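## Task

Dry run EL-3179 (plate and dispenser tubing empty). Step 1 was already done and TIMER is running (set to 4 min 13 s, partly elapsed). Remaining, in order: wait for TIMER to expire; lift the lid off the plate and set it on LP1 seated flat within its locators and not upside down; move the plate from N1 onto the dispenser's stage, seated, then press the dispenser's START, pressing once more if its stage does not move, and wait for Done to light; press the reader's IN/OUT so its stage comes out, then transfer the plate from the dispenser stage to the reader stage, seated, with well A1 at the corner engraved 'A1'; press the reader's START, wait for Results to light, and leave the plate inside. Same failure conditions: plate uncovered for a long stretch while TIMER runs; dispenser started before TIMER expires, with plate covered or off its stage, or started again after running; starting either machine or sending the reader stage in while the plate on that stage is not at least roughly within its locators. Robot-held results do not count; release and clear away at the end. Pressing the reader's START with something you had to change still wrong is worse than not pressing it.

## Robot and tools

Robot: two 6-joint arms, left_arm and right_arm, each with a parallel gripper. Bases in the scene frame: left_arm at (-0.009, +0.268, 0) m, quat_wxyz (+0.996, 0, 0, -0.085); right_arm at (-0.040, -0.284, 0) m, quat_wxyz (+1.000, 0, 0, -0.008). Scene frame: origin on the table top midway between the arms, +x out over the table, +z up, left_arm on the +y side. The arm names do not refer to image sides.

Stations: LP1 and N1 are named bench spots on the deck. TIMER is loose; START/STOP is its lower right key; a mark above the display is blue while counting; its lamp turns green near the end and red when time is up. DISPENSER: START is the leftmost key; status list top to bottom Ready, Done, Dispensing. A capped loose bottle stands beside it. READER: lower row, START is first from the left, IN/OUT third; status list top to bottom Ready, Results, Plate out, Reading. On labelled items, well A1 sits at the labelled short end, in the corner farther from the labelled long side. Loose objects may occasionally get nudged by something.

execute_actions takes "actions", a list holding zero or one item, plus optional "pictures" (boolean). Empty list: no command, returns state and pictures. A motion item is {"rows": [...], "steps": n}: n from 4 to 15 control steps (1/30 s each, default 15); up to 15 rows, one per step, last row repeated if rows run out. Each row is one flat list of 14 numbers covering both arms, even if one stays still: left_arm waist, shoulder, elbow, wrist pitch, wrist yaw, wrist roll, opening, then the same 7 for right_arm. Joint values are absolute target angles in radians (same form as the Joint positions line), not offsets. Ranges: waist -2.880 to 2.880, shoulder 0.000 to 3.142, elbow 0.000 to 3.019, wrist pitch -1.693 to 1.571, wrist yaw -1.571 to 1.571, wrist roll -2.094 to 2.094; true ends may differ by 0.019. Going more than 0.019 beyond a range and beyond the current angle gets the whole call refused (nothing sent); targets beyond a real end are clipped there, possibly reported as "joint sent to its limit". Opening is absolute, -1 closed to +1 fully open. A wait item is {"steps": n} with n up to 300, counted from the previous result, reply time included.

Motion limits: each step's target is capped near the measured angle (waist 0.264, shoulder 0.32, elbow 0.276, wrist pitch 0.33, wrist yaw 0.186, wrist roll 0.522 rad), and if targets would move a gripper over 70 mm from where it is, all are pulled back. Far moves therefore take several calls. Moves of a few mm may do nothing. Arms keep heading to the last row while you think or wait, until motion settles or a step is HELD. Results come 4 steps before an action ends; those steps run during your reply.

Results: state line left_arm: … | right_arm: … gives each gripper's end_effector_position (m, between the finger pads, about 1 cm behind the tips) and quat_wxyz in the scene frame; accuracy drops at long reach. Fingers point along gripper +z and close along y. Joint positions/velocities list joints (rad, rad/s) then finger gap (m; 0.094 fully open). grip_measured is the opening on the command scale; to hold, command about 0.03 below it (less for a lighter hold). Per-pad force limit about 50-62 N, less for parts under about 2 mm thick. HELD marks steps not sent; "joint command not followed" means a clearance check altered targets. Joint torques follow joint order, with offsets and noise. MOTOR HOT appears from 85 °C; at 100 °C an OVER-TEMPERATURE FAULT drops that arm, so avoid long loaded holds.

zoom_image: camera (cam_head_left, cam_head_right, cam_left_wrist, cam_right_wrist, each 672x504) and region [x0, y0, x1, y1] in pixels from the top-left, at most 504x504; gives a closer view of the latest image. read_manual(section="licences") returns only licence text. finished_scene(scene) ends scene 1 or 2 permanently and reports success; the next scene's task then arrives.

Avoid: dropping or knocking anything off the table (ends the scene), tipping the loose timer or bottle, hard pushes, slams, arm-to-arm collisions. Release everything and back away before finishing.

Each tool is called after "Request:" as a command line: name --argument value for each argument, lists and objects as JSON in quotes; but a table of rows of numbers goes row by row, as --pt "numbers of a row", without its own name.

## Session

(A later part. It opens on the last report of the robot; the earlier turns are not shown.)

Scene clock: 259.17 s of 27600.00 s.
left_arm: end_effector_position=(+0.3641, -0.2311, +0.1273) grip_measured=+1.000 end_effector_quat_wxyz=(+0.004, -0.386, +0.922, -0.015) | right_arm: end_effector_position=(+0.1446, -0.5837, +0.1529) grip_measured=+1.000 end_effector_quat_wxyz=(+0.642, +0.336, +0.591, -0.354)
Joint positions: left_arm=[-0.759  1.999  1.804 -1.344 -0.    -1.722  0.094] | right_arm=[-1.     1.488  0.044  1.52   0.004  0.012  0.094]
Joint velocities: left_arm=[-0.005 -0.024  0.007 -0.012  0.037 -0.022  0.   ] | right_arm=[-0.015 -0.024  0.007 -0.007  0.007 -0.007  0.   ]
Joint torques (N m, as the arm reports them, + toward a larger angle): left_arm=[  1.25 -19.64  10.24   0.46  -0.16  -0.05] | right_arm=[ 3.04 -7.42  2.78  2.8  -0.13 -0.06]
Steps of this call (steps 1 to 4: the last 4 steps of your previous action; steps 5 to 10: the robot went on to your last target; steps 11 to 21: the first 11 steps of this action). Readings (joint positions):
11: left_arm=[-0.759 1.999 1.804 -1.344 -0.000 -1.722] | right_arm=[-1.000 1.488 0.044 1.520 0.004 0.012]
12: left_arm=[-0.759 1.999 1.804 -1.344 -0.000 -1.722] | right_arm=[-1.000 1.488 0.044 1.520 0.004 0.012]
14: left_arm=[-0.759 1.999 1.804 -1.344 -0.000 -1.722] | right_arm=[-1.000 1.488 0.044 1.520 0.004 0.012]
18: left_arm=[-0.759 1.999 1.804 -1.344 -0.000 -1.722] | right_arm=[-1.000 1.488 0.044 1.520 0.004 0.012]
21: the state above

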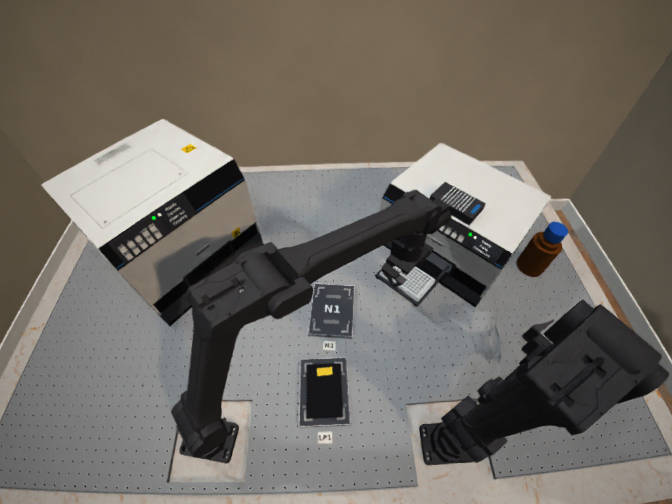

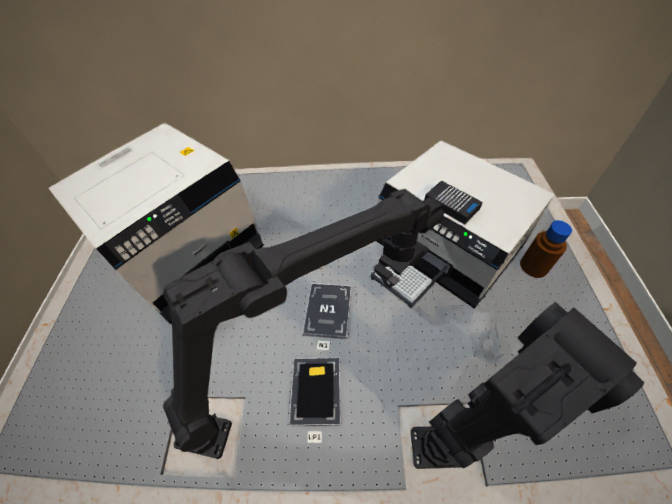

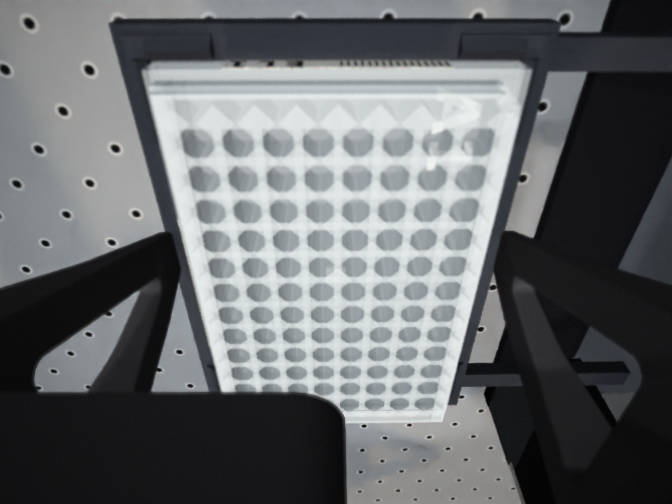

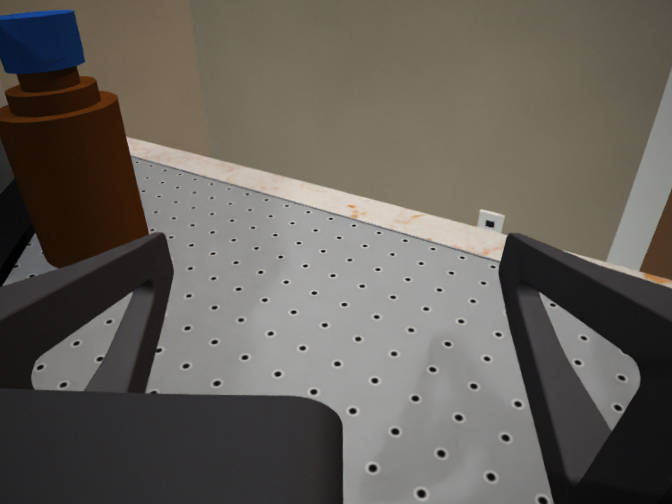

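Request:
execute_actions --actions '[{"rows": [[-0.755,1.985,1.808,-1.338,0,-1.732,1.0,-1.0,1.48,0.04,1.537,0,0,1],[-0.755,1.970,1.808,-1.338,0,-1.732,1.0,-1.0,1.48,0.04,1.537,0,0,1],[-0.755,1.960,1.808,-1.338,0,-1.732,1.0,-1.0,1.48,0.04,1.537,0,0,1],[-0.755,1.952,1.808,-1.338,0,-1.732,1.0,-1.0,1.48,0.04,1.537,0,0,1],[-0.755,1.944,1.808,-1.338,0,-1.732,1.0,-1.0,1.48,0.04,1.537,0,0,1],[-0.755,1.936,1.808,-1.338,0,-1.732,1.0,-1.0,1.48,0.04,1.537,0,0,1],[-0.755,1.928,1.808,-1.338,0,-1.732,1.0,-1.0,1.48,0.04,1.537,0,0,1],[-0.755,1.919,1.808,-1.338,0,-1.732,1.0,-1.0,1.48,0.04,1.537,0,0,1],[-0.755,1.910,1.808,-1.338,0,-1.732,1.0,-1.0,1.48,0.04,1.537,0,0,1],[-0.755,1.900,1.808,-1.338,0,-1.732,1.0,-1.0,1.48,0.04,1.537,0,0,1],[-0.755,1.890,1.808,-1.338,0,-1.732,1.0,-1.0,1.48,0.04,1.537,0,0,1],[-0.755,1.880,1.808,-1.338,0,-1.732,1.0,-1.0,1.48,0.04,1.537,0,0,1]], "steps": 15}]' --pictures false

Request:
execute_actions --actions '[{"rows": [[-0.755,1.880,1.808,-1.338,0,-1.732,1.0,-1.0,1.48,0.04,1.537,0,0,1]], "steps": 10}]' --pictures true

Scene clock: 260.87 s of 27600.00 s.
left_arm: end_effector_position=(+0.3640, -0.2309, +0.1472) grip_measured=+1.000 end_effector_quat_wxyz=(+0.008, -0.386, +0.922, -0.032) | right_arm: end_effector_position=(+0.1446, -0.5837, +0.1529) grip_measured=+1.000 end_effector_quat_wxyz=(+0.642, +0.336, +0.591, -0.354)
Joint positions: left_arm=[-0.759  1.966  1.804 -1.344 -0.    -1.722  0.094] | right_arm=[-1.     1.488  0.044  1.52   0.004  0.012  0.094]
Joint velocities: left_arm=[-0.005 -0.288 -0.042 -0.007  0.037 -0.051  0.   ] | right_arm=[ 0.005  0.005 -0.007  0.007 -0.095 -0.007  0.   ]
Joint torques (N m, as the arm reports them, + toward a larger angle): left_arm=[  1.06 -24.44  10.34   0.49  -0.17  -0.06] | right_arm=[ 3.05 -7.49  2.78  2.82 -0.13 -0.06]
Steps of this call (steps 1 to 4: the last 4 steps of your previous action; steps 5 to 15: the robot went on to your last target; steps 16 to 40: nothing new was sent; steps 41 to 51: the first 11 steps of this action). Readings (joint positions):
41: left_arm=[-0.759 1.999 1.804 -1.344 -0.000 -1.722] | right_arm=[-1.000 1.488 0.044 1.520 0.004 0.012]
42: left_arm=[-0.759 1.999 1.804 -1.344 -0.000 -1.722] | right_arm=[-1.000 1.488 0.044 1.520 0.004 0.012]
44: left_arm=[-0.759 1.998 1.804 -1.344 -0.000 -1.722] | right_arm=[-1.000 1.488 0.044 1.520 0.004 0.012]
48: left_arm=[-0.759 1.988 1.804 -1.344 -0.000 -1.722] | right_arm=[-1.000 1.488 0.044 1.520 0.004 0.012]
51: the state above

Scene clock: 261.20 s of 27600.00 s.
left_arm: end_effector_position=(+0.3620, -0.2284, +0.1946) grip_measured=+1.000 end_effector_quat_wxyz=(+0.018, -0.385, +0.920, -0.070) | right_arm: end_effector_position=(+0.1446, -0.5837, +0.1529) grip_measured=+1.000 end_effector_quat_wxyz=(+0.642, +0.336, +0.591, -0.354)
Joint positions: left_arm=[-0.759  1.887  1.804 -1.344 -0.    -1.722  0.094] | right_arm=[-1.     1.488  0.044  1.52   0.004  0.012  0.094]
Joint velocities: left_arm=[ 0.005 -0.015 -0.032 -0.012  0.037  0.022  0.   ] | right_arm=[-0.005 -0.005 -0.002 -0.007 -0.051 -0.022  0.   ]
Joint torques (N m, as the arm reports them, + toward a larger angle): left_arm=[  1.19 -18.96  10.67   0.64  -0.18  -0.04] | right_arm=[ 3.1  -7.48  2.77  2.77 -0.13 -0.06]
Steps of this call (steps 1 to 4: the last 4 steps of your previous action; steps 5 to 10: the first 6 steps of this action). Readings (joint positions):
5: left_arm=[-0.759 1.911 1.804 -1.344 -0.000 -1.722] | right_arm=[-1.000 1.488 0.044 1.520 0.004 0.012]
6: left_arm=[-0.759 1.902 1.804 -1.344 -0.000 -1.722] | right_arm=[-1.000 1.488 0.044 1.520 0.004 0.012]
8: left_arm=[-0.759 1.890 1.804 -1.344 -0.000 -1.722] | right_arm=[-1.000 1.488 0.044 1.520 0.004 0.012]
10: the state above

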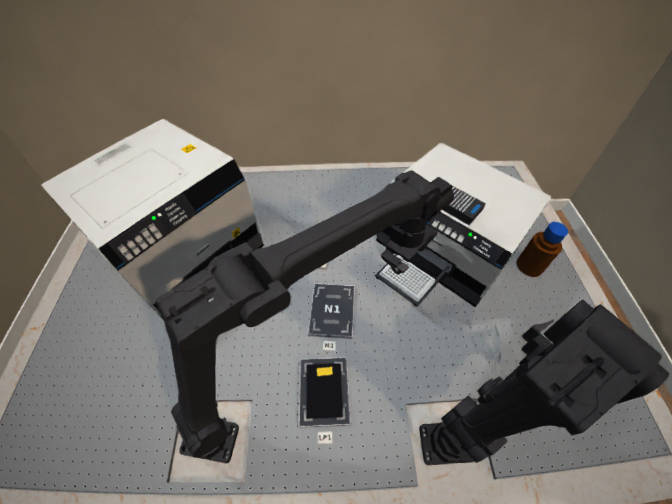

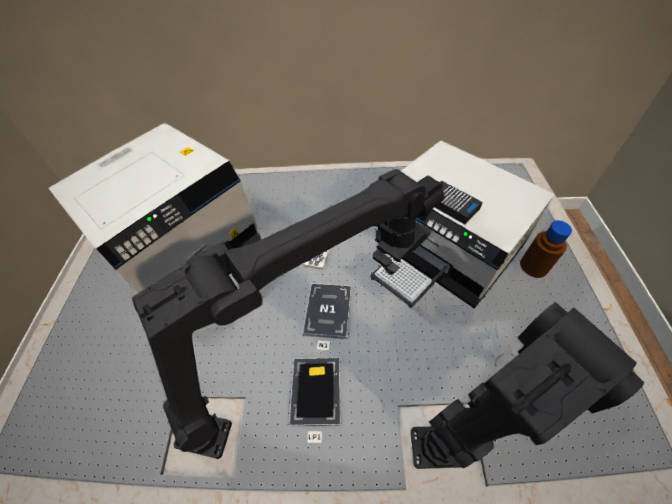

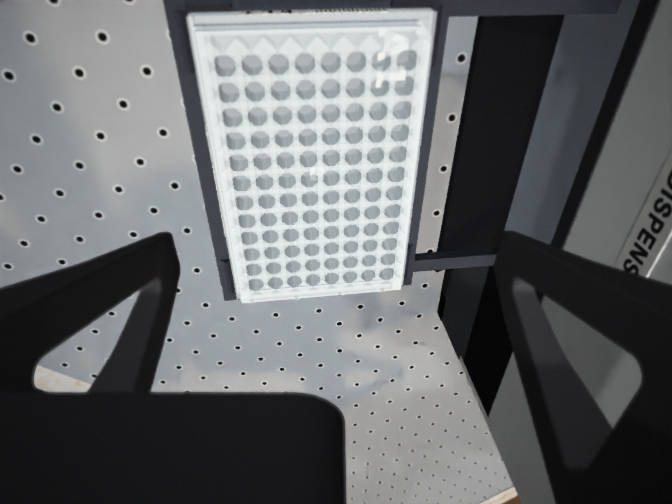

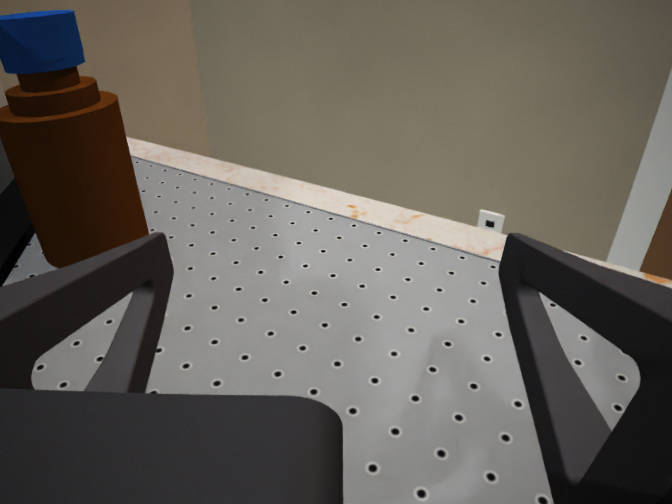

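Request:
execute_actions --actions '[{"rows": [[-0.755,1.860,1.806,-1.332,0,-1.70,0.8,-1.0,1.48,0.04,1.537,0,0,1],[-0.755,1.848,1.803,-1.326,0,-1.66,0.6,-1.0,1.48,0.04,1.537,0,0,1],[-0.755,1.838,1.800,-1.318,0,-1.61,0.4,-1.0,1.48,0.04,1.537,0,0,1],[-0.755,1.828,1.796,-1.308,0,-1.55,0.2,-1.0,1.48,0.04,1.537,0,0,1],[-0.755,1.818,1.791,-1.296,0,-1.485,0.0,-1.0,1.48,0.04,1.537,0,0,1],[-0.755,1.808,1.785,-1.282,0,-1.42,-0.2,-1.0,1.48,0.04,1.537,0,0,1],[-0.755,1.798,1.779,-1.266,0,-1.355,-0.4,-1.0,1.48,0.04,1.537,0,0,1],[-0.755,1.788,1.772,-1.249,0,-1.29,-0.6,-1.0,1.48,0.04,1.537,0,0,1],[-0.755,1.778,1.765,-1.231,0,-1.225,-0.75,-1.0,1.48,0.04,1.537,0,0,1],[-0.755,1.768,1.758,-1.212,0,-1.16,-0.87,-1.0,1.48,0.04,1.537,0,0,1],[-0.755,1.758,1.751,-1.193,0,-1.095,-0.95,-1.0,1.48,0.04,1.537,0,0,1],[-0.755,1.748,1.744,-1.174,0,-1.03,-1.0,-1.0,1.48,0.04,1.537,0,0,1],[-0.755,1.738,1.737,-1.155,0,-0.965,-1.0,-1.0,1.48,0.04,1.537,0,0,1],[-0.755,1.728,1.730,-1.136,0,-0.90,-1.0,-1.0,1.48,0.04,1.537,0,0,1],[-0.755,1.718,1.723,-1.117,0,-0.835,-1.0,-1.0,1.48,0.04,1.537,0,0,1]], "steps": 15}]' --pictures false

Request:
execute_actions --actions '[{"rows": [[-0.755,1.708,1.716,-1.098,0,-0.77,-1.0,-1.0,1.48,0.04,1.537,0,0,1],[-0.755,1.699,1.709,-1.079,0,-0.705,-1.0,-1.0,1.48,0.04,1.537,0,0,1],[-0.755,1.690,1.702,-1.060,0,-0.64,-1.0,-1.0,1.48,0.04,1.537,0,0,1],[-0.755,1.682,1.695,-1.041,0,-0.575,-1.0,-1.0,1.48,0.04,1.537,0,0,1],[-0.755,1.674,1.688,-1.022,0,-0.51,-1.0,-1.0,1.48,0.04,1.537,0,0,1],[-0.755,1.667,1.681,-1.003,0,-0.445,-1.0,-1.0,1.48,0.04,1.537,0,0,1],[-0.755,1.660,1.674,-0.984,0,-0.38,-1.0,-1.0,1.48,0.04,1.537,0,0,1],[-0.755,1.654,1.668,-0.965,0,-0.315,-1.0,-1.0,1.48,0.04,1.537,0,0,1],[-0.755,1.649,1.662,-0.946,0,-0.25,-1.0,-1.0,1.48,0.04,1.537,0,0,1],[-0.755,1.645,1.657,-0.928,0,-0.19,-1.0,-1.0,1.48,0.04,1.537,0,0,1],[-0.755,1.641,1.652,-0.912,0,-0.13,-1.0,-1.0,1.48,0.04,1.537,0,0,1],[-0.755,1.638,1.648,-0.898,0,-0.08,-1.0,-1.0,1.48,0.04,1.537,0,0,1],[-0.755,1.636,1.645,-0.887,0,-0.04,-1.0,-1.0,1.48,0.04,1.537,0,0,1],[-0.755,1.635,1.643,-0.879,0,-0.01,-1.0,-1.0,1.48,0.04,1.537,0,0,1],[-0.755,1.635,1.643,-0.875,0,0.011,-1.0,-1.0,1.48,0.04,1.537,0,0,1]], "steps": 15}]' --pictures false

Request:
execute_actions --actions '[{"rows": [[-0.755,1.635,1.643,-0.875,0,0.011,-1.0,-1.0,1.48,0.04,1.537,0,0,1]], "steps": 15}]' --pictures true

Scene clock: 262.33 s of 27600.00 s.
left_arm: end_effector_position=(+0.3662, -0.2340, +0.2160) grip_measured=-0.907 end_effector_quat_wxyz=(+0.055, -0.203, +0.971, -0.117) | right_arm: end_effector_position=(+0.1446, -0.5837, +0.1529) grip_measured=+1.000 end_effector_quat_wxyz=(+0.642, +0.336, +0.591, -0.354)
Joint positions: left_arm=[-0.759  1.825  1.756 -1.243 -0.    -1.342  0.004] | right_arm=[-1.     1.488  0.044  1.52   0.004  0.012  0.094]
Joint velocities: left_arm=[-0.005 -0.376 -0.159  0.515 -0.022  1.604 -0.083] | right_arm=[-0.005 -0.005 -0.002  0.002  0.051 -0.007  0.   ]
Joint torques (N m, as the arm reports them, + toward a larger angle): left_arm=[  0.99 -21.51  11.07   0.95  -0.17   0.1 ] | right_arm=[ 3.06 -7.4   2.77  2.77 -0.13 -0.06]
Steps of this call (steps 1 to 4: the last 4 steps of your previous action; steps 5 to 15: the robot went on to your last target; steps 16 to 23: nothing new was sent; steps 24 to 34: the first 11 steps of this action). Readings (joint positions):
24: left_arm=[-0.759 1.887 1.803 -1.344 -0.000 -1.720] | right_arm=[-1.000 1.488 0.044 1.520 0.004 0.012]
25: left_arm=[-0.759 1.886 1.803 -1.344 -0.000 -1.712] | right_arm=[-1.000 1.488 0.044 1.520 0.004 0.012]
27: left_arm=[-0.759 1.883 1.800 -1.334 -0.000 -1.670] | right_arm=[-1.000 1.488 0.044 1.520 0.004 0.012]
31: left_arm=[-0.759 1.858 1.777 -1.291 -0.000 -1.505] | right_arm=[-1.000 1.488 0.044 1.520 0.004 0.012]
34: the state above

Scene clock: 262.83 s of 27600.00 s.
left_arm: end_effector_position=(+0.3787, -0.2507, +0.2987) grip_measured=-0.984 end_effector_quat_wxyz=(+0.235, +0.249, +0.921, -0.184) | right_arm: end_effector_position=(+0.1446, -0.5837, +0.1529) grip_measured=+1.000 end_effector_quat_wxyz=(+0.642, +0.336, +0.591, -0.354)
Joint positions: left_arm=[-0.759  1.666  1.665 -0.963 -0.    -0.402  0.001] | right_arm=[-1.     1.488  0.044  1.52   0.004  0.012  0.094]
Joint velocities: left_arm=[-0.005 -0.122 -0.154  0.501 -0.022  1.663 -0.   ] | right_arm=[ 0.015 -0.005  0.012 -0.017 -0.007 -0.007  0.   ]
Joint torques (N m, as the arm reports them, + toward a larger angle): left_arm=[  1.16 -17.6   10.97   1.6   -0.11   0.09] | right_arm=[ 3.06 -7.45  2.77  2.81 -0.13 -0.05]
Steps of this call (steps 1 to 4: the last 4 steps of your previous action; steps 5 to 15: the first 11 steps of this action). Readings (joint positions):
5: left_arm=[-0.759 1.761 1.727 -1.150 -0.000 -1.039] | right_arm=[-1.000 1.488 0.044 1.520 0.004 0.012]
6: left_arm=[-0.759 1.748 1.721 -1.131 -0.000 -0.976] | right_arm=[-1.000 1.488 0.044 1.520 0.004 0.012]
8: left_arm=[-0.759 1.724 1.709 -1.093 -0.000 -0.850] | right_arm=[-1.000 1.488 0.044 1.520 0.004 0.012]
12: left_arm=[-0.759 1.684 1.683 -1.018 -0.000 -0.593] | right_arm=[-1.000 1.488 0.044 1.520 0.004 0.012]
15: the state above

Scene clock: 263.33 s of 27600.00 s.
left_arm: end_effector_position=(+0.3832, -0.2567, +0.3014) grip_measured=-0.984 end_effector_quat_wxyz=(+0.289, +0.418, +0.849, -0.147) | right_arm: end_effector_position=(+0.1446, -0.5837, +0.1529) grip_measured=+1.000 end_effector_quat_wxyz=(+0.642, +0.336, +0.591, -0.354)
Joint positions: left_arm=[-0.759  1.658  1.642 -0.895 -0.    -0.015  0.001] | right_arm=[-1.     1.488  0.044  1.52   0.004  0.012  0.094]
Joint velocities: left_arm=[-0.005 -0.005 -0.002 -0.022 -0.007  0.081 -0.   ] | right_arm=[-0.005 -0.005 -0.017  0.007  0.022  0.007  0.   ]
Joint torques (N m, as the arm reports them, + toward a larger angle): left_arm=[  1.01 -18.19  11.45   2.01  -0.08   0.15] | right_arm=[ 3.1  -7.39  2.77  2.78 -0.13 -0.06]
Steps of this call (steps 1 to 4: the last 4 steps of your previous action; steps 5 to 15: the first 11 steps of this action). Readings (joint positions):
5: left_arm=[-0.759 1.658 1.647 -0.903 -0.000 -0.148] | right_arm=[-1.000 1.488 0.044 1.520 0.004 0.012]
6: left_arm=[-0.759 1.658 1.645 -0.898 -0.000 -0.118] | right_arm=[-1.000 1.488 0.044 1.520 0.004 0.012]
8: left_arm=[-0.759 1.658 1.643 -0.896 -0.000 -0.075] | right_arm=[-1.000 1.488 0.044 1.520 0.004 0.012]
12: left_arm=[-0.759 1.658 1.642 -0.895 -0.000 -0.030] | right_arm=[-1.000 1.488 0.044 1.520 0.004 0.012]
15: the state above

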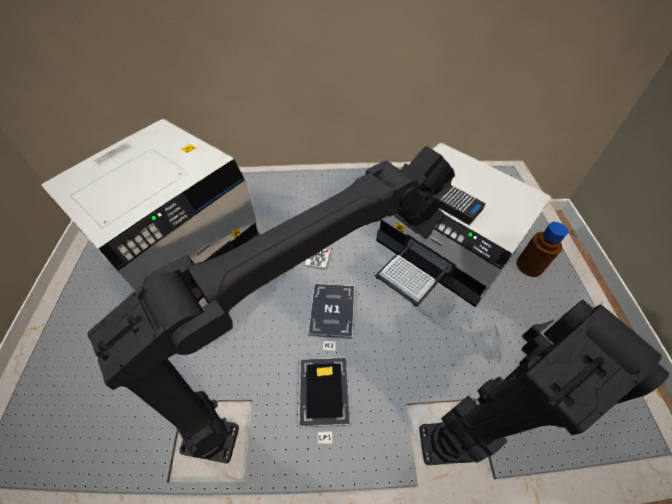

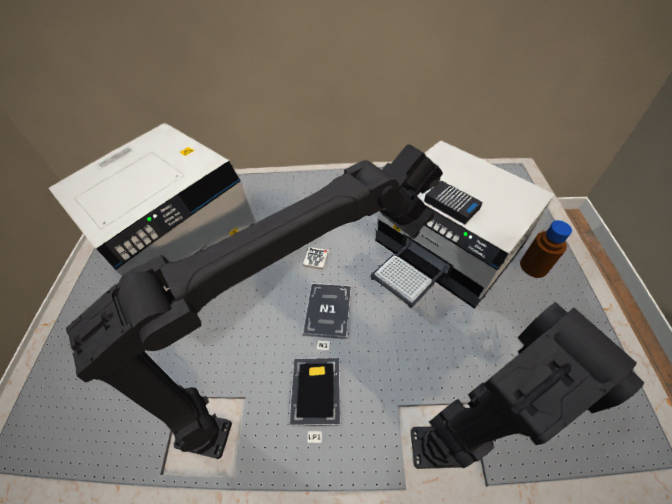

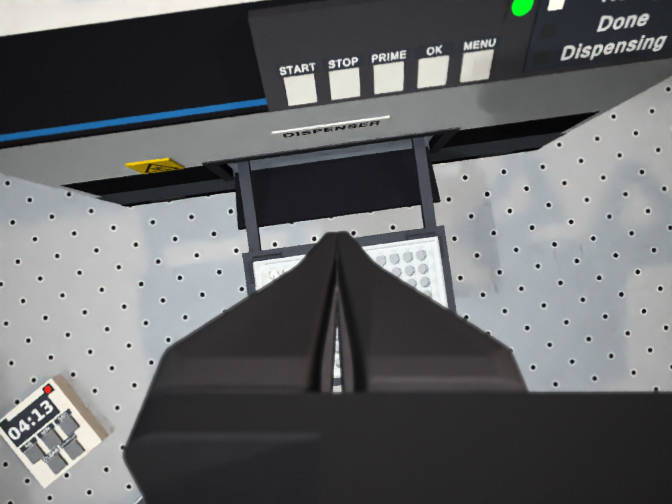

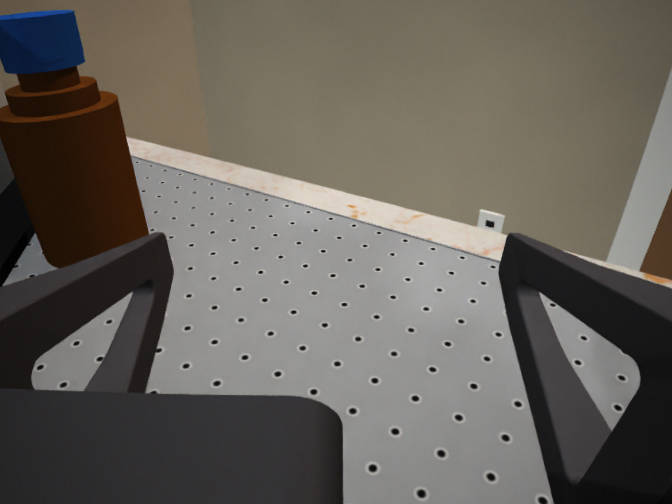

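Request:
execute_actions --actions '[{"rows": [[-0.748,1.665,1.690,-0.872,0,0.011,-1.0,-1.0,1.48,0.04,1.537,0,0,1],[-0.745,1.678,1.700,-0.867,0,0.011,-1.0,-1.0,1.48,0.04,1.537,0,0,1],[-0.742,1.691,1.707,-0.861,0,0.011,-1.0,-1.0,1.48,0.04,1.537,0,0,1],[-0.739,1.705,1.714,-0.855,0,0.011,-1.0,-1.0,1.48,0.04,1.537,0,0,1],[-0.736,1.719,1.722,-0.848,0,0.011,-1.0,-1.0,1.48,0.04,1.537,0,0,1],[-0.734,1.733,1.730,-0.841,0,0.011,-1.0,-1.0,1.48,0.04,1.537,0,0,1],[-0.732,1.747,1.738,-0.834,0,0.011,-1.0,-1.0,1.48,0.04,1.537,0,0,1],[-0.730,1.761,1.746,-0.827,0,0.011,-1.0,-1.0,1.48,0.04,1.537,0,0,1],[-0.729,1.774,1.753,-0.821,0,0.011,-1.0,-1.0,1.48,0.04,1.537,0,0,1],[-0.728,1.786,1.760,-0.815,0,0.011,-1.0,-1.0,1.48,0.04,1.537,0,0,1],[-0.727,1.796,1.766,-0.810,0,0.011,-1.0,-1.0,1.48,0.04,1.537,0,0,1],[-0.727,1.804,1.771,-0.806,0,0.011,-1.0,-1.0,1.48,0.04,1.537,0,0,1],[-0.727,1.810,1.775,-0.803,0,0.011,-1.0,-1.0,1.48,0.04,1.537,0,0,1],[-0.727,1.814,1.777,-0.801,0,0.011,-1.0,-1.0,1.48,0.04,1.537,0,0,1],[-0.727,1.816,1.778,-0.801,0,0.011,-1.0,-1.0,1.48,0.04,1.537,0,0,1]], "steps": 15}]' --pictures false

Request:
execute_actions --actions '[{"rows": [[-0.727,1.816,1.778,-0.801,0,0.011,-1.0,-1.0,1.48,0.04,1.537,0,0,1]], "steps": 15}]' --pictures true

Request:
zoom_image --camera "cam_head_left" --region '[365, 240, 455, 315]'

Scene clock: 264.47 s of 27600.00 s.
left_arm: end_effector_position=(+0.4145, -0.2791, +0.2859) grip_measured=-0.984 end_effector_quat_wxyz=(+0.304, +0.415, +0.845, -0.149) | right_arm: end_effector_position=(+0.1446, -0.5837, +0.1529) grip_measured=+1.000 end_effector_quat_wxyz=(+0.642, +0.336, +0.591, -0.354)
Joint positions: left_arm=[-0.742  1.744  1.701 -0.838 -0.     0.001  0.001] | right_arm=[-1.     1.488  0.044  1.52   0.004  0.012  0.094]
Joint velocities: left_arm=[ 0.083  0.444  0.178  0.193 -0.037  0.081  0.   ] | right_arm=[-0.005 -0.005  0.007  0.022  0.037 -0.022  0.   ]
Joint torques (N m, as the arm reports them, + toward a larger angle): left_arm=[  1.97 -15.32  16.12   1.9   -0.08   0.13] | right_arm=[ 3.06 -7.4   2.77  2.79 -0.13 -0.06]
Steps of this call (steps 1 to 4: the last 4 steps of your previous action; steps 5 to 23: the robot went on to your last target; steps 24 to 34: the first 11 steps of this action). Readings (joint positions):
24: left_arm=[-0.759 1.658 1.642 -0.894 -0.000 0.001] | right_arm=[-1.000 1.488 0.044 1.520 0.004 0.012]
25: left_arm=[-0.759 1.658 1.642 -0.892 -0.000 0.001] | right_arm=[-1.000 1.488 0.044 1.520 0.004 0.012]
27: left_arm=[-0.758 1.661 1.644 -0.885 -0.000 0.001] | right_arm=[-1.000 1.488 0.044 1.520 0.004 0.012]
31: left_arm=[-0.750 1.698 1.674 -0.860 -0.000 0.001] | right_arm=[-1.000 1.488 0.044 1.520 0.004 0.012]
34: the state above

Scene clock: 264.97 s of 27600.00 s.
left_arm: end_effector_position=(+0.4298, -0.2892, +0.2408) grip_measured=-0.984 end_effector_quat_wxyz=(+0.284, +0.415, +0.854, -0.137) | right_arm: end_effector_position=(+0.1446, -0.5837, +0.1529) grip_measured=+1.000 end_effector_quat_wxyz=(+0.642, +0.336, +0.591, -0.354)
Joint positions: left_arm=[-0.734  1.825  1.715 -0.819 -0.     0.001  0.001] | right_arm=[-1.     1.488  0.044  1.52   0.004  0.012  0.094]
Joint velocities: left_arm=[ 0.005 -0.015 -0.022  0.002 -0.051 -0.037  0.   ] | right_arm=[-0.024 -0.005  0.002  0.002 -0.007  0.066  0.   ]
Joint torques (N m, as the arm reports them, + toward a larger angle): left_arm=[  1.43 -19.61  16.95   1.89  -0.09   0.1 ] | right_arm=[ 3.06 -7.41  2.77  2.79 -0.13 -0.06]
Steps of this call (steps 1 to 4: the last 4 steps of your previous action; steps 5 to 15: the first 11 steps of this action). Readings (joint positions):
5: left_arm=[-0.734 1.806 1.711 -0.821 -0.000 0.001] | right_arm=[-1.000 1.488 0.044 1.520 0.004 0.012]
6: left_arm=[-0.734 1.814 1.711 -0.821 -0.000 0.001] | right_arm=[-1.000 1.488 0.044 1.520 0.004 0.012]
8: left_arm=[-0.734 1.823 1.711 -0.821 -0.000 0.001] | right_arm=[-1.000 1.488 0.044 1.520 0.004 0.012]
12: left_arm=[-0.734 1.825 1.713 -0.821 -0.000 0.001] | right_arm=[-1.000 1.488 0.044 1.520 0.004 0.012]
15: the state above

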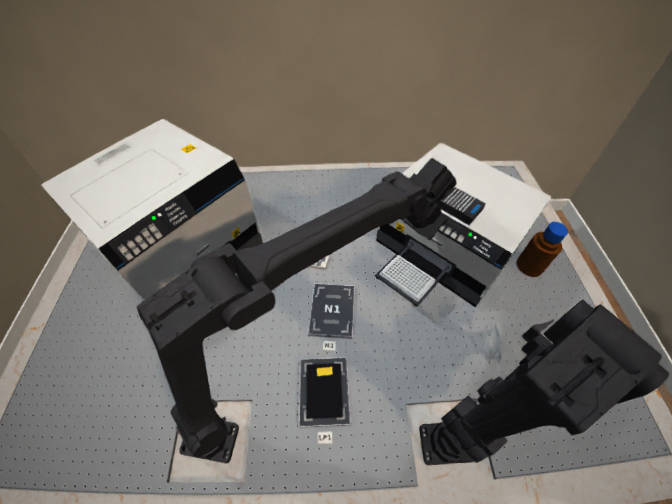

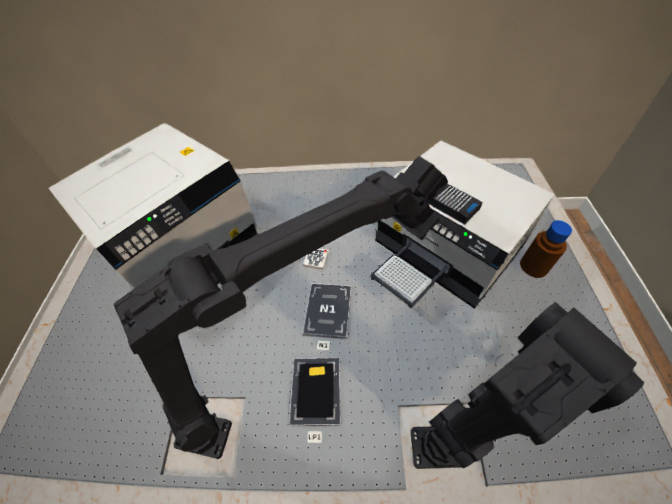

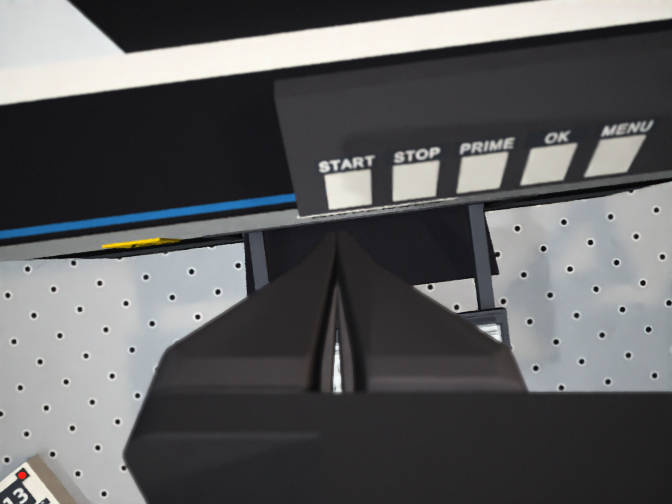

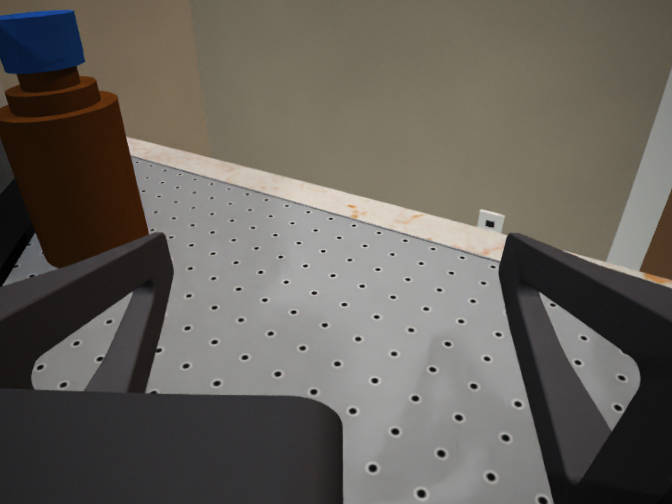

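Region (365, 240, 455, 315) of cam_head_left's 672x504 image, scaled by 5.600, with more detail than that image has.

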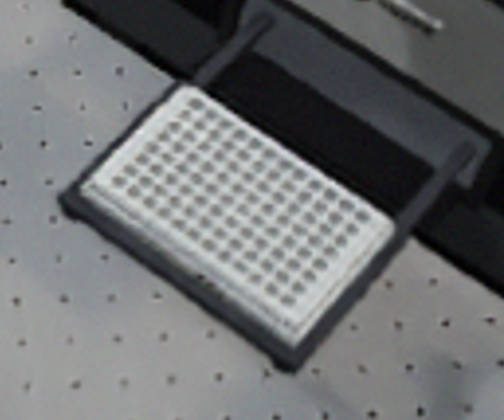

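Request:
execute_actions --actions '[{"rows": [[-0.742,1.816,1.740,-0.794,0,0.011,-1.0,-1.0,1.48,0.04,1.537,0,0,1],[-0.746,1.816,1.728,-0.787,0,0.011,-1.0,-1.0,1.48,0.04,1.537,0,0,1],[-0.748,1.816,1.728,-0.780,0,0.011,-1.0,-1.0,1.48,0.04,1.537,0,0,1],[-0.750,1.816,1.728,-0.773,0,0.011,-1.0,-1.0,1.48,0.04,1.537,0,0,1],[-0.750,1.816,1.728,-0.767,0,0.011,-1.0,-1.0,1.48,0.04,1.537,0,0,1],[-0.750,1.816,1.728,-0.762,0,0.011,-1.0,-1.0,1.48,0.04,1.537,0,0,1]], "steps": 15}]' --pictures true

Scene clock: 266.13 s of 27600.00 s.
left_arm: end_effector_position=(+0.4319, -0.2968, +0.2464) grip_measured=-0.984 end_effector_quat_wxyz=(+0.299, +0.414, +0.847, -0.146) | right_arm: end_effector_position=(+0.1446, -0.5837, +0.1529) grip_measured=+1.000 end_effector_quat_wxyz=(+0.642, +0.336, +0.591, -0.354)
Joint positions: left_arm=[-0.738  1.825  1.715 -0.782 -0.     0.001  0.001] | right_arm=[-1.     1.488  0.044  1.52   0.004  0.012  0.094]
Joint velocities: left_arm=[-0.015  0.005 -0.002  0.017  0.022  0.037 -0.001] | right_arm=[-0.024 -0.005 -0.007 -0.012 -0.066  0.022  0.   ]
Joint torques (N m, as the arm reports them, + toward a larger angle): left_arm=[ -0.07 -19.49  12.49   1.98  -0.08   0.12] | right_arm=[ 3.13 -7.43  2.79  2.78 -0.13 -0.06]
Steps of this call (steps 1 to 4: the last 4 steps of your previous action; steps 5 to 15: the robot went on to your last target; steps 16 to 24: nothing new was sent; steps 25 to 35: the first 11 steps of this action). Readings (joint positions):
25: left_arm=[-0.734 1.825 1.715 -0.818 -0.000 0.001] | right_arm=[-1.000 1.488 0.044 1.520 0.004 0.012]
26: left_arm=[-0.734 1.825 1.715 -0.815 -0.000 0.001] | right_arm=[-1.000 1.488 0.044 1.520 0.004 0.012]
28: left_arm=[-0.734 1.825 1.715 -0.805 -0.000 0.001] | right_arm=[-1.000 1.488 0.044 1.520 0.004 0.012]
32: left_arm=[-0.736 1.825 1.715 -0.785 -0.000 0.001] | right_arm=[-1.000 1.488 0.044 1.520 0.004 0.012]
35: the state above

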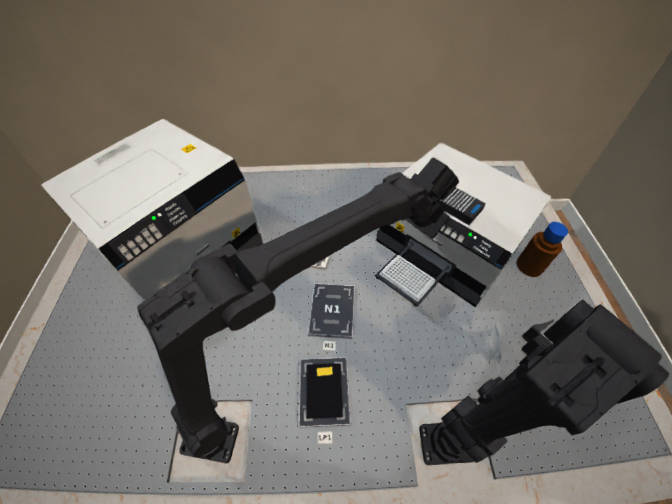

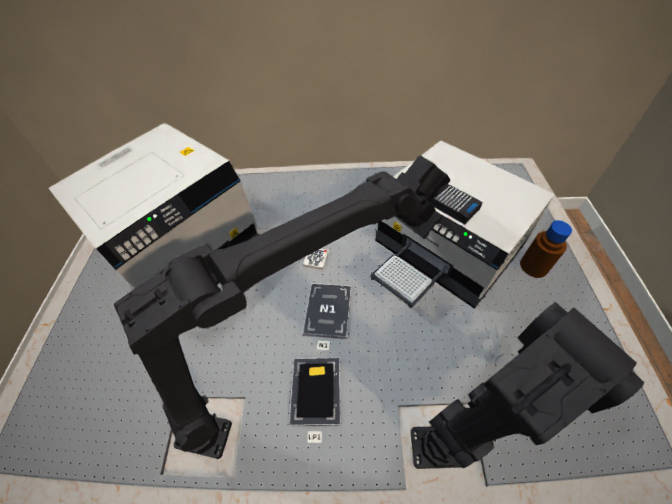

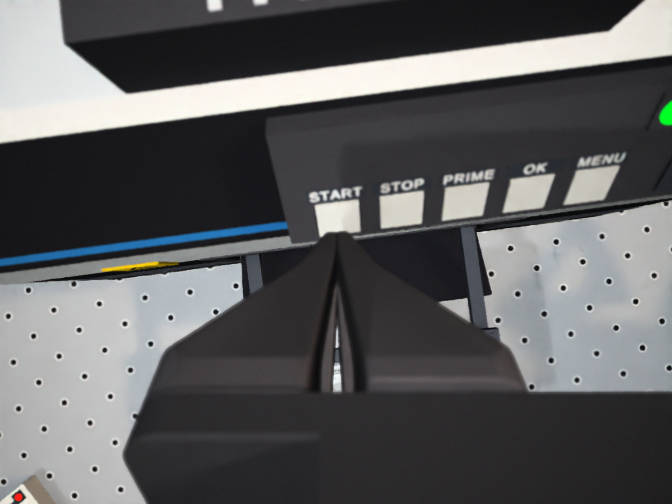

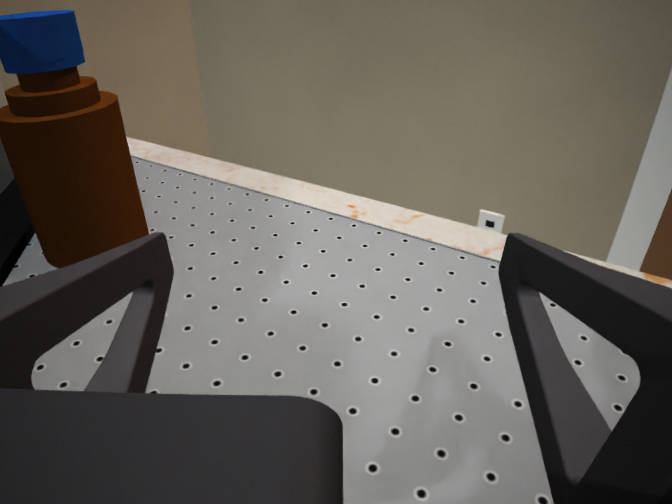

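Request:
execute_actions --actions '[{"rows": [[-0.745,1.816,1.715,-0.755,0,0.011,-1.0,-1.0,1.48,0.04,1.537,0,0,1],[-0.745,1.816,1.711,-0.748,0,0.011,-1.0,-1.0,1.48,0.04,1.537,0,0,1],[-0.745,1.816,1.708,-0.741,0,0.011,-1.0,-1.0,1.48,0.04,1.537,0,0,1],[-0.745,1.816,1.705,-0.734,0,0.011,-1.0,-1.0,1.48,0.04,1.537,0,0,1],[-0.745,1.816,1.702,-0.727,0,0.011,-1.0,-1.0,1.48,0.04,1.537,0,0,1],[-0.745,1.816,1.699,-0.720,0,0.011,-1.0,-1.0,1.48,0.04,1.537,0,0,1],[-0.745,1.816,1.696,-0.713,0,0.011,-1.0,-1.0,1.48,0.04,1.537,0,0,1],[-0.745,1.816,1.694,-0.707,0,0.011,-1.0,-1.0,1.48,0.04,1.537,0,0,1],[-0.745,1.816,1.692,-0.701,0,0.011,-1.0,-1.0,1.48,0.04,1.537,0,0,1]], "steps": 15}]' --pictures false

Request:
execute_actions --actions '[{"rows": [[-0.745,1.816,1.692,-0.701,0,0.011,-1.0,-1.0,1.48,0.04,1.537,0,0,1]], "steps": 8}]' --pictures true

Scene clock: 266.83 s of 27600.00 s.
left_arm: end_effector_position=(+0.4348, -0.3014, +0.2431) grip_measured=-0.984 end_effector_quat_wxyz=(+0.313, +0.412, +0.842, -0.153) | right_arm: end_effector_position=(+0.1446, -0.5837, +0.1529) grip_measured=+1.000 end_effector_quat_wxyz=(+0.642, +0.336, +0.591, -0.354)
Joint positions: left_arm=[-0.739  1.825  1.692 -0.725 -0.     0.001  0.001] | right_arm=[-1.     1.488  0.044  1.52   0.004  0.012  0.094]
Joint velocities: left_arm=[ 0.005 -0.015 -0.037  0.061  0.007 -0.081 -0.   ] | right_arm=[-0.005 -0.005  0.007 -0.012 -0.051 -0.007  0.   ]
Joint torques (N m, as the arm reports them, + toward a larger angle): left_arm=[  0.35 -19.28  11.56   2.1   -0.09   0.12] | right_arm=[ 3.06 -7.45  2.78  2.8  -0.13 -0.06]
Steps of this call (steps 1 to 4: the last 4 steps of your previous action; steps 5 to 10: the robot went on to your last target; steps 11 to 21: the first 11 steps of this action). Readings (joint positions):
11: left_arm=[-0.739 1.825 1.715 -0.781 -0.000 0.001] | right_arm=[-1.000 1.488 0.044 1.520 0.004 0.012]
12: left_arm=[-0.739 1.825 1.714 -0.777 -0.000 0.001] | right_arm=[-1.000 1.488 0.044 1.520 0.004 0.012]
14: left_arm=[-0.739 1.825 1.711 -0.765 -0.000 0.001] | right_arm=[-1.000 1.488 0.044 1.520 0.004 0.012]
18: left_arm=[-0.739 1.825 1.699 -0.739 -0.000 0.001] | right_arm=[-1.000 1.488 0.044 1.520 0.004 0.012]
21: the state above

Scene clock: 267.10 s of 27600.00 s.
left_arm: end_effector_position=(+0.4351, -0.3018, +0.2431) grip_measured=-0.984 end_effector_quat_wxyz=(+0.315, +0.412, +0.841, -0.153) | right_arm: end_effector_position=(+0.1446, -0.5837, +0.1529) grip_measured=+1.000 end_effector_quat_wxyz=(+0.642, +0.336, +0.591, -0.354)
Joint positions: left_arm=[-0.739  1.825  1.69  -0.721 -0.     0.001  0.001] | right_arm=[-1.     1.488  0.044  1.52   0.004  0.012  0.094]
Joint velocities: left_arm=[-0.015 -0.015 -0.012 -0.002  0.007  0.007  0.   ] | right_arm=[-0.005 -0.005 -0.002 -0.017  0.007  0.037  0.   ]
Joint torques (N m, as the arm reports them, + toward a larger angle): left_arm=[  0.41 -19.46  11.31   2.01  -0.07   0.12] | right_arm=[ 3.12 -7.39  2.76  2.77 -0.13 -0.06]
Steps of this call (steps 1 to 4: the last 4 steps of your previous action; steps 5 to 8: the first 4 steps of this action). Readings (joint positions):
5: left_arm=[-0.739 1.825 1.690 -0.721 -0.000 0.001] | right_arm=[-1.000 1.488 0.044 1.520 0.004 0.012]
6: left_arm=[-0.739 1.825 1.690 -0.721 -0.000 0.001] | right_arm=[-1.000 1.488 0.044 1.520 0.004 0.012]
8: the state above

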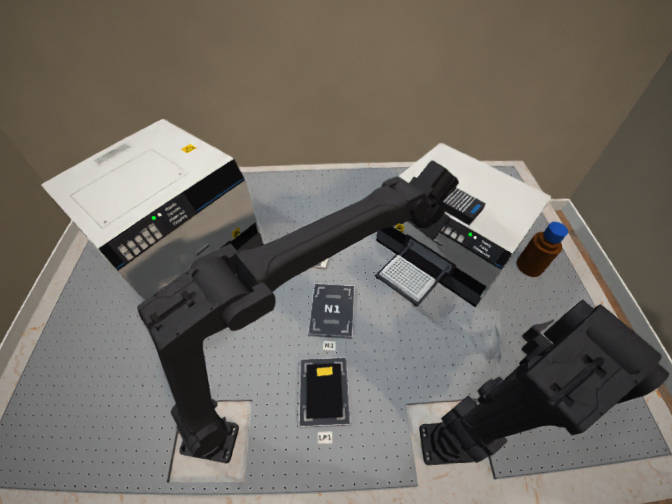

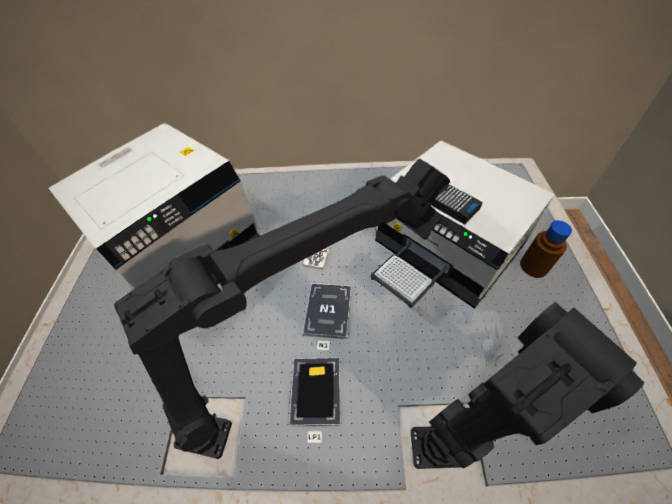

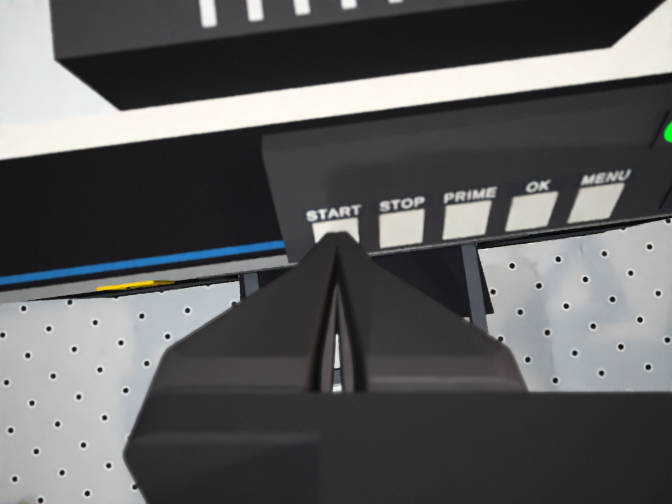

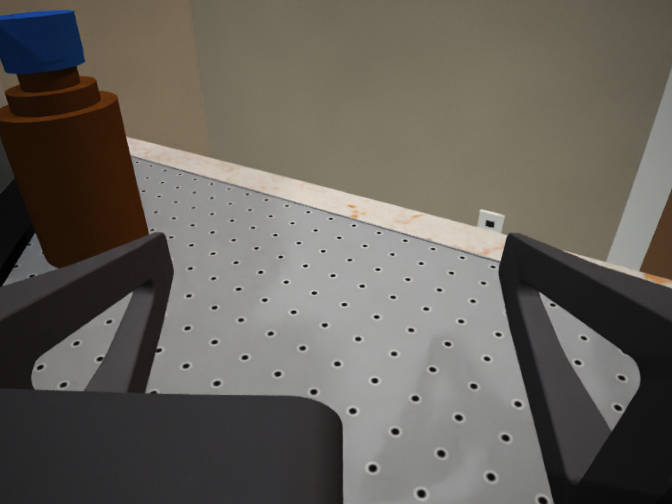

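Request:
execute_actions --actions '[{"rows": [[-0.745,1.816,1.688,-0.697,0,0.011,-1.0,-1.0,1.48,0.04,1.537,0,0,1],[-0.745,1.816,1.685,-0.692,0,0.011,-1.0,-1.0,1.48,0.04,1.537,0,0,1],[-0.745,1.816,1.682,-0.687,0,0.011,-1.0,-1.0,1.48,0.04,1.537,0,0,1],[-0.745,1.816,1.679,-0.682,0,0.011,-1.0,-1.0,1.48,0.04,1.537,0,0,1],[-0.745,1.816,1.676,-0.677,0,0.011,-1.0,-1.0,1.48,0.04,1.537,0,0,1],[-0.745,1.816,1.673,-0.672,0,0.011,-1.0,-1.0,1.48,0.04,1.537,0,0,1],[-0.745,1.816,1.673,-0.667,0,0.011,-1.0,-1.0,1.48,0.04,1.537,0,0,1]], "steps": 15}]' --pictures true

Request:
zoom_image --camera "cam_head_left" --region '[425, 215, 510, 265]'

Scene clock: 267.73 s of 27600.00 s.
left_arm: end_effector_position=(+0.4360, -0.3029, +0.2417) grip_measured=-0.984 end_effector_quat_wxyz=(+0.321, +0.410, +0.839, -0.157) | right_arm: end_effector_position=(+0.1446, -0.5837, +0.1529) grip_measured=+1.000 end_effector_quat_wxyz=(+0.642, +0.336, +0.591, -0.354)
Joint positions: left_arm=[-0.739  1.823  1.678 -0.695 -0.     0.001  0.001] | right_arm=[-1.     1.488  0.044  1.52   0.004  0.012  0.094]
Joint velocities: left_arm=[-0.005 -0.005  0.012  0.027 -0.007  0.051 -0.   ] | right_arm=[-0.005  0.005 -0.002 -0.007 -0.081 -0.007  0.   ]
Joint torques (N m, as the arm reports them, + toward a larger angle): left_arm=[  0.36 -19.61  11.03   2.33  -0.07   0.1 ] | right_arm=[ 3.06 -7.43  2.75  2.79 -0.13 -0.06]
Steps of this call (steps 1 to 4: the last 4 steps of your previous action; steps 5 to 8: the robot went on to your last target; steps 9 to 19: the first 11 steps of this action). Readings (joint positions):
9: left_arm=[-0.739 1.825 1.690 -0.720 -0.000 0.001] | right_arm=[-1.000 1.488 0.044 1.520 0.004 0.012]
10: left_arm=[-0.739 1.825 1.689 -0.718 -0.000 0.001] | right_arm=[-1.000 1.488 0.044 1.520 0.004 0.012]
12: left_arm=[-0.739 1.825 1.686 -0.710 -0.000 0.001] | right_arm=[-1.000 1.488 0.044 1.520 0.004 0.012]
16: left_arm=[-0.739 1.824 1.679 -0.697 -0.000 0.001] | right_arm=[-1.000 1.488 0.044 1.520 0.004 0.012]
19: the state above

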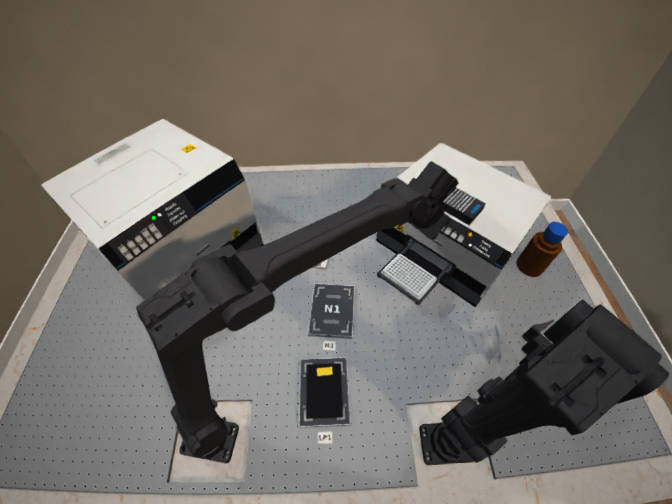

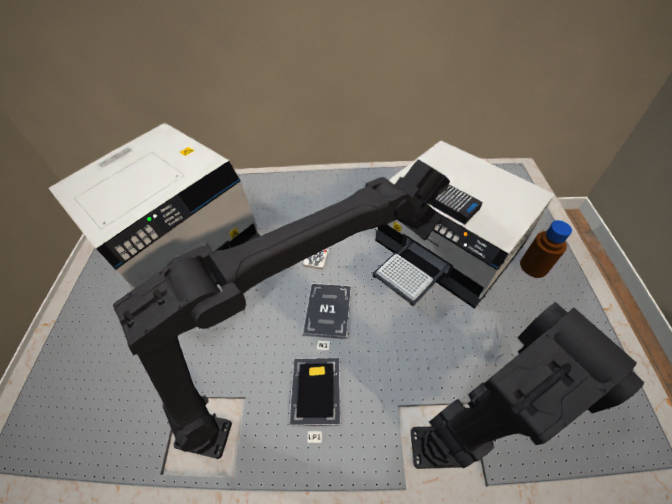

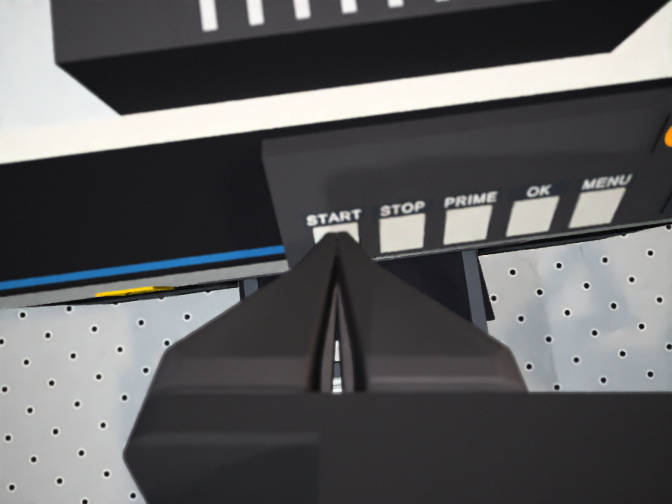

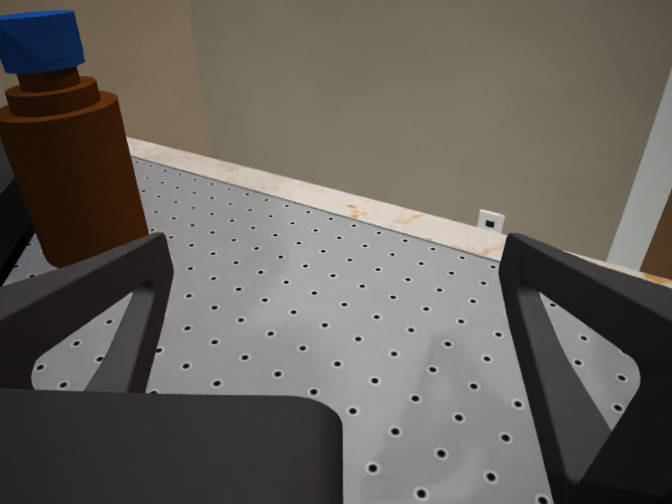

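Region (425, 215, 510, 265) of cam_head_left's 672x504 image, scaled by 5.929, with more detail than that image has; it fills the top 296 rows of this view, and the rest is white.

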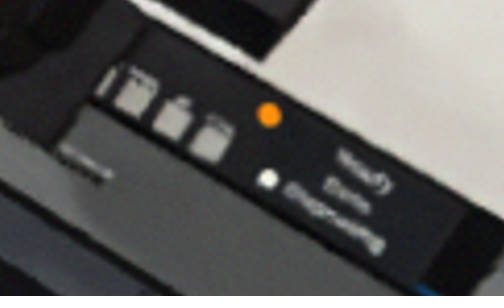

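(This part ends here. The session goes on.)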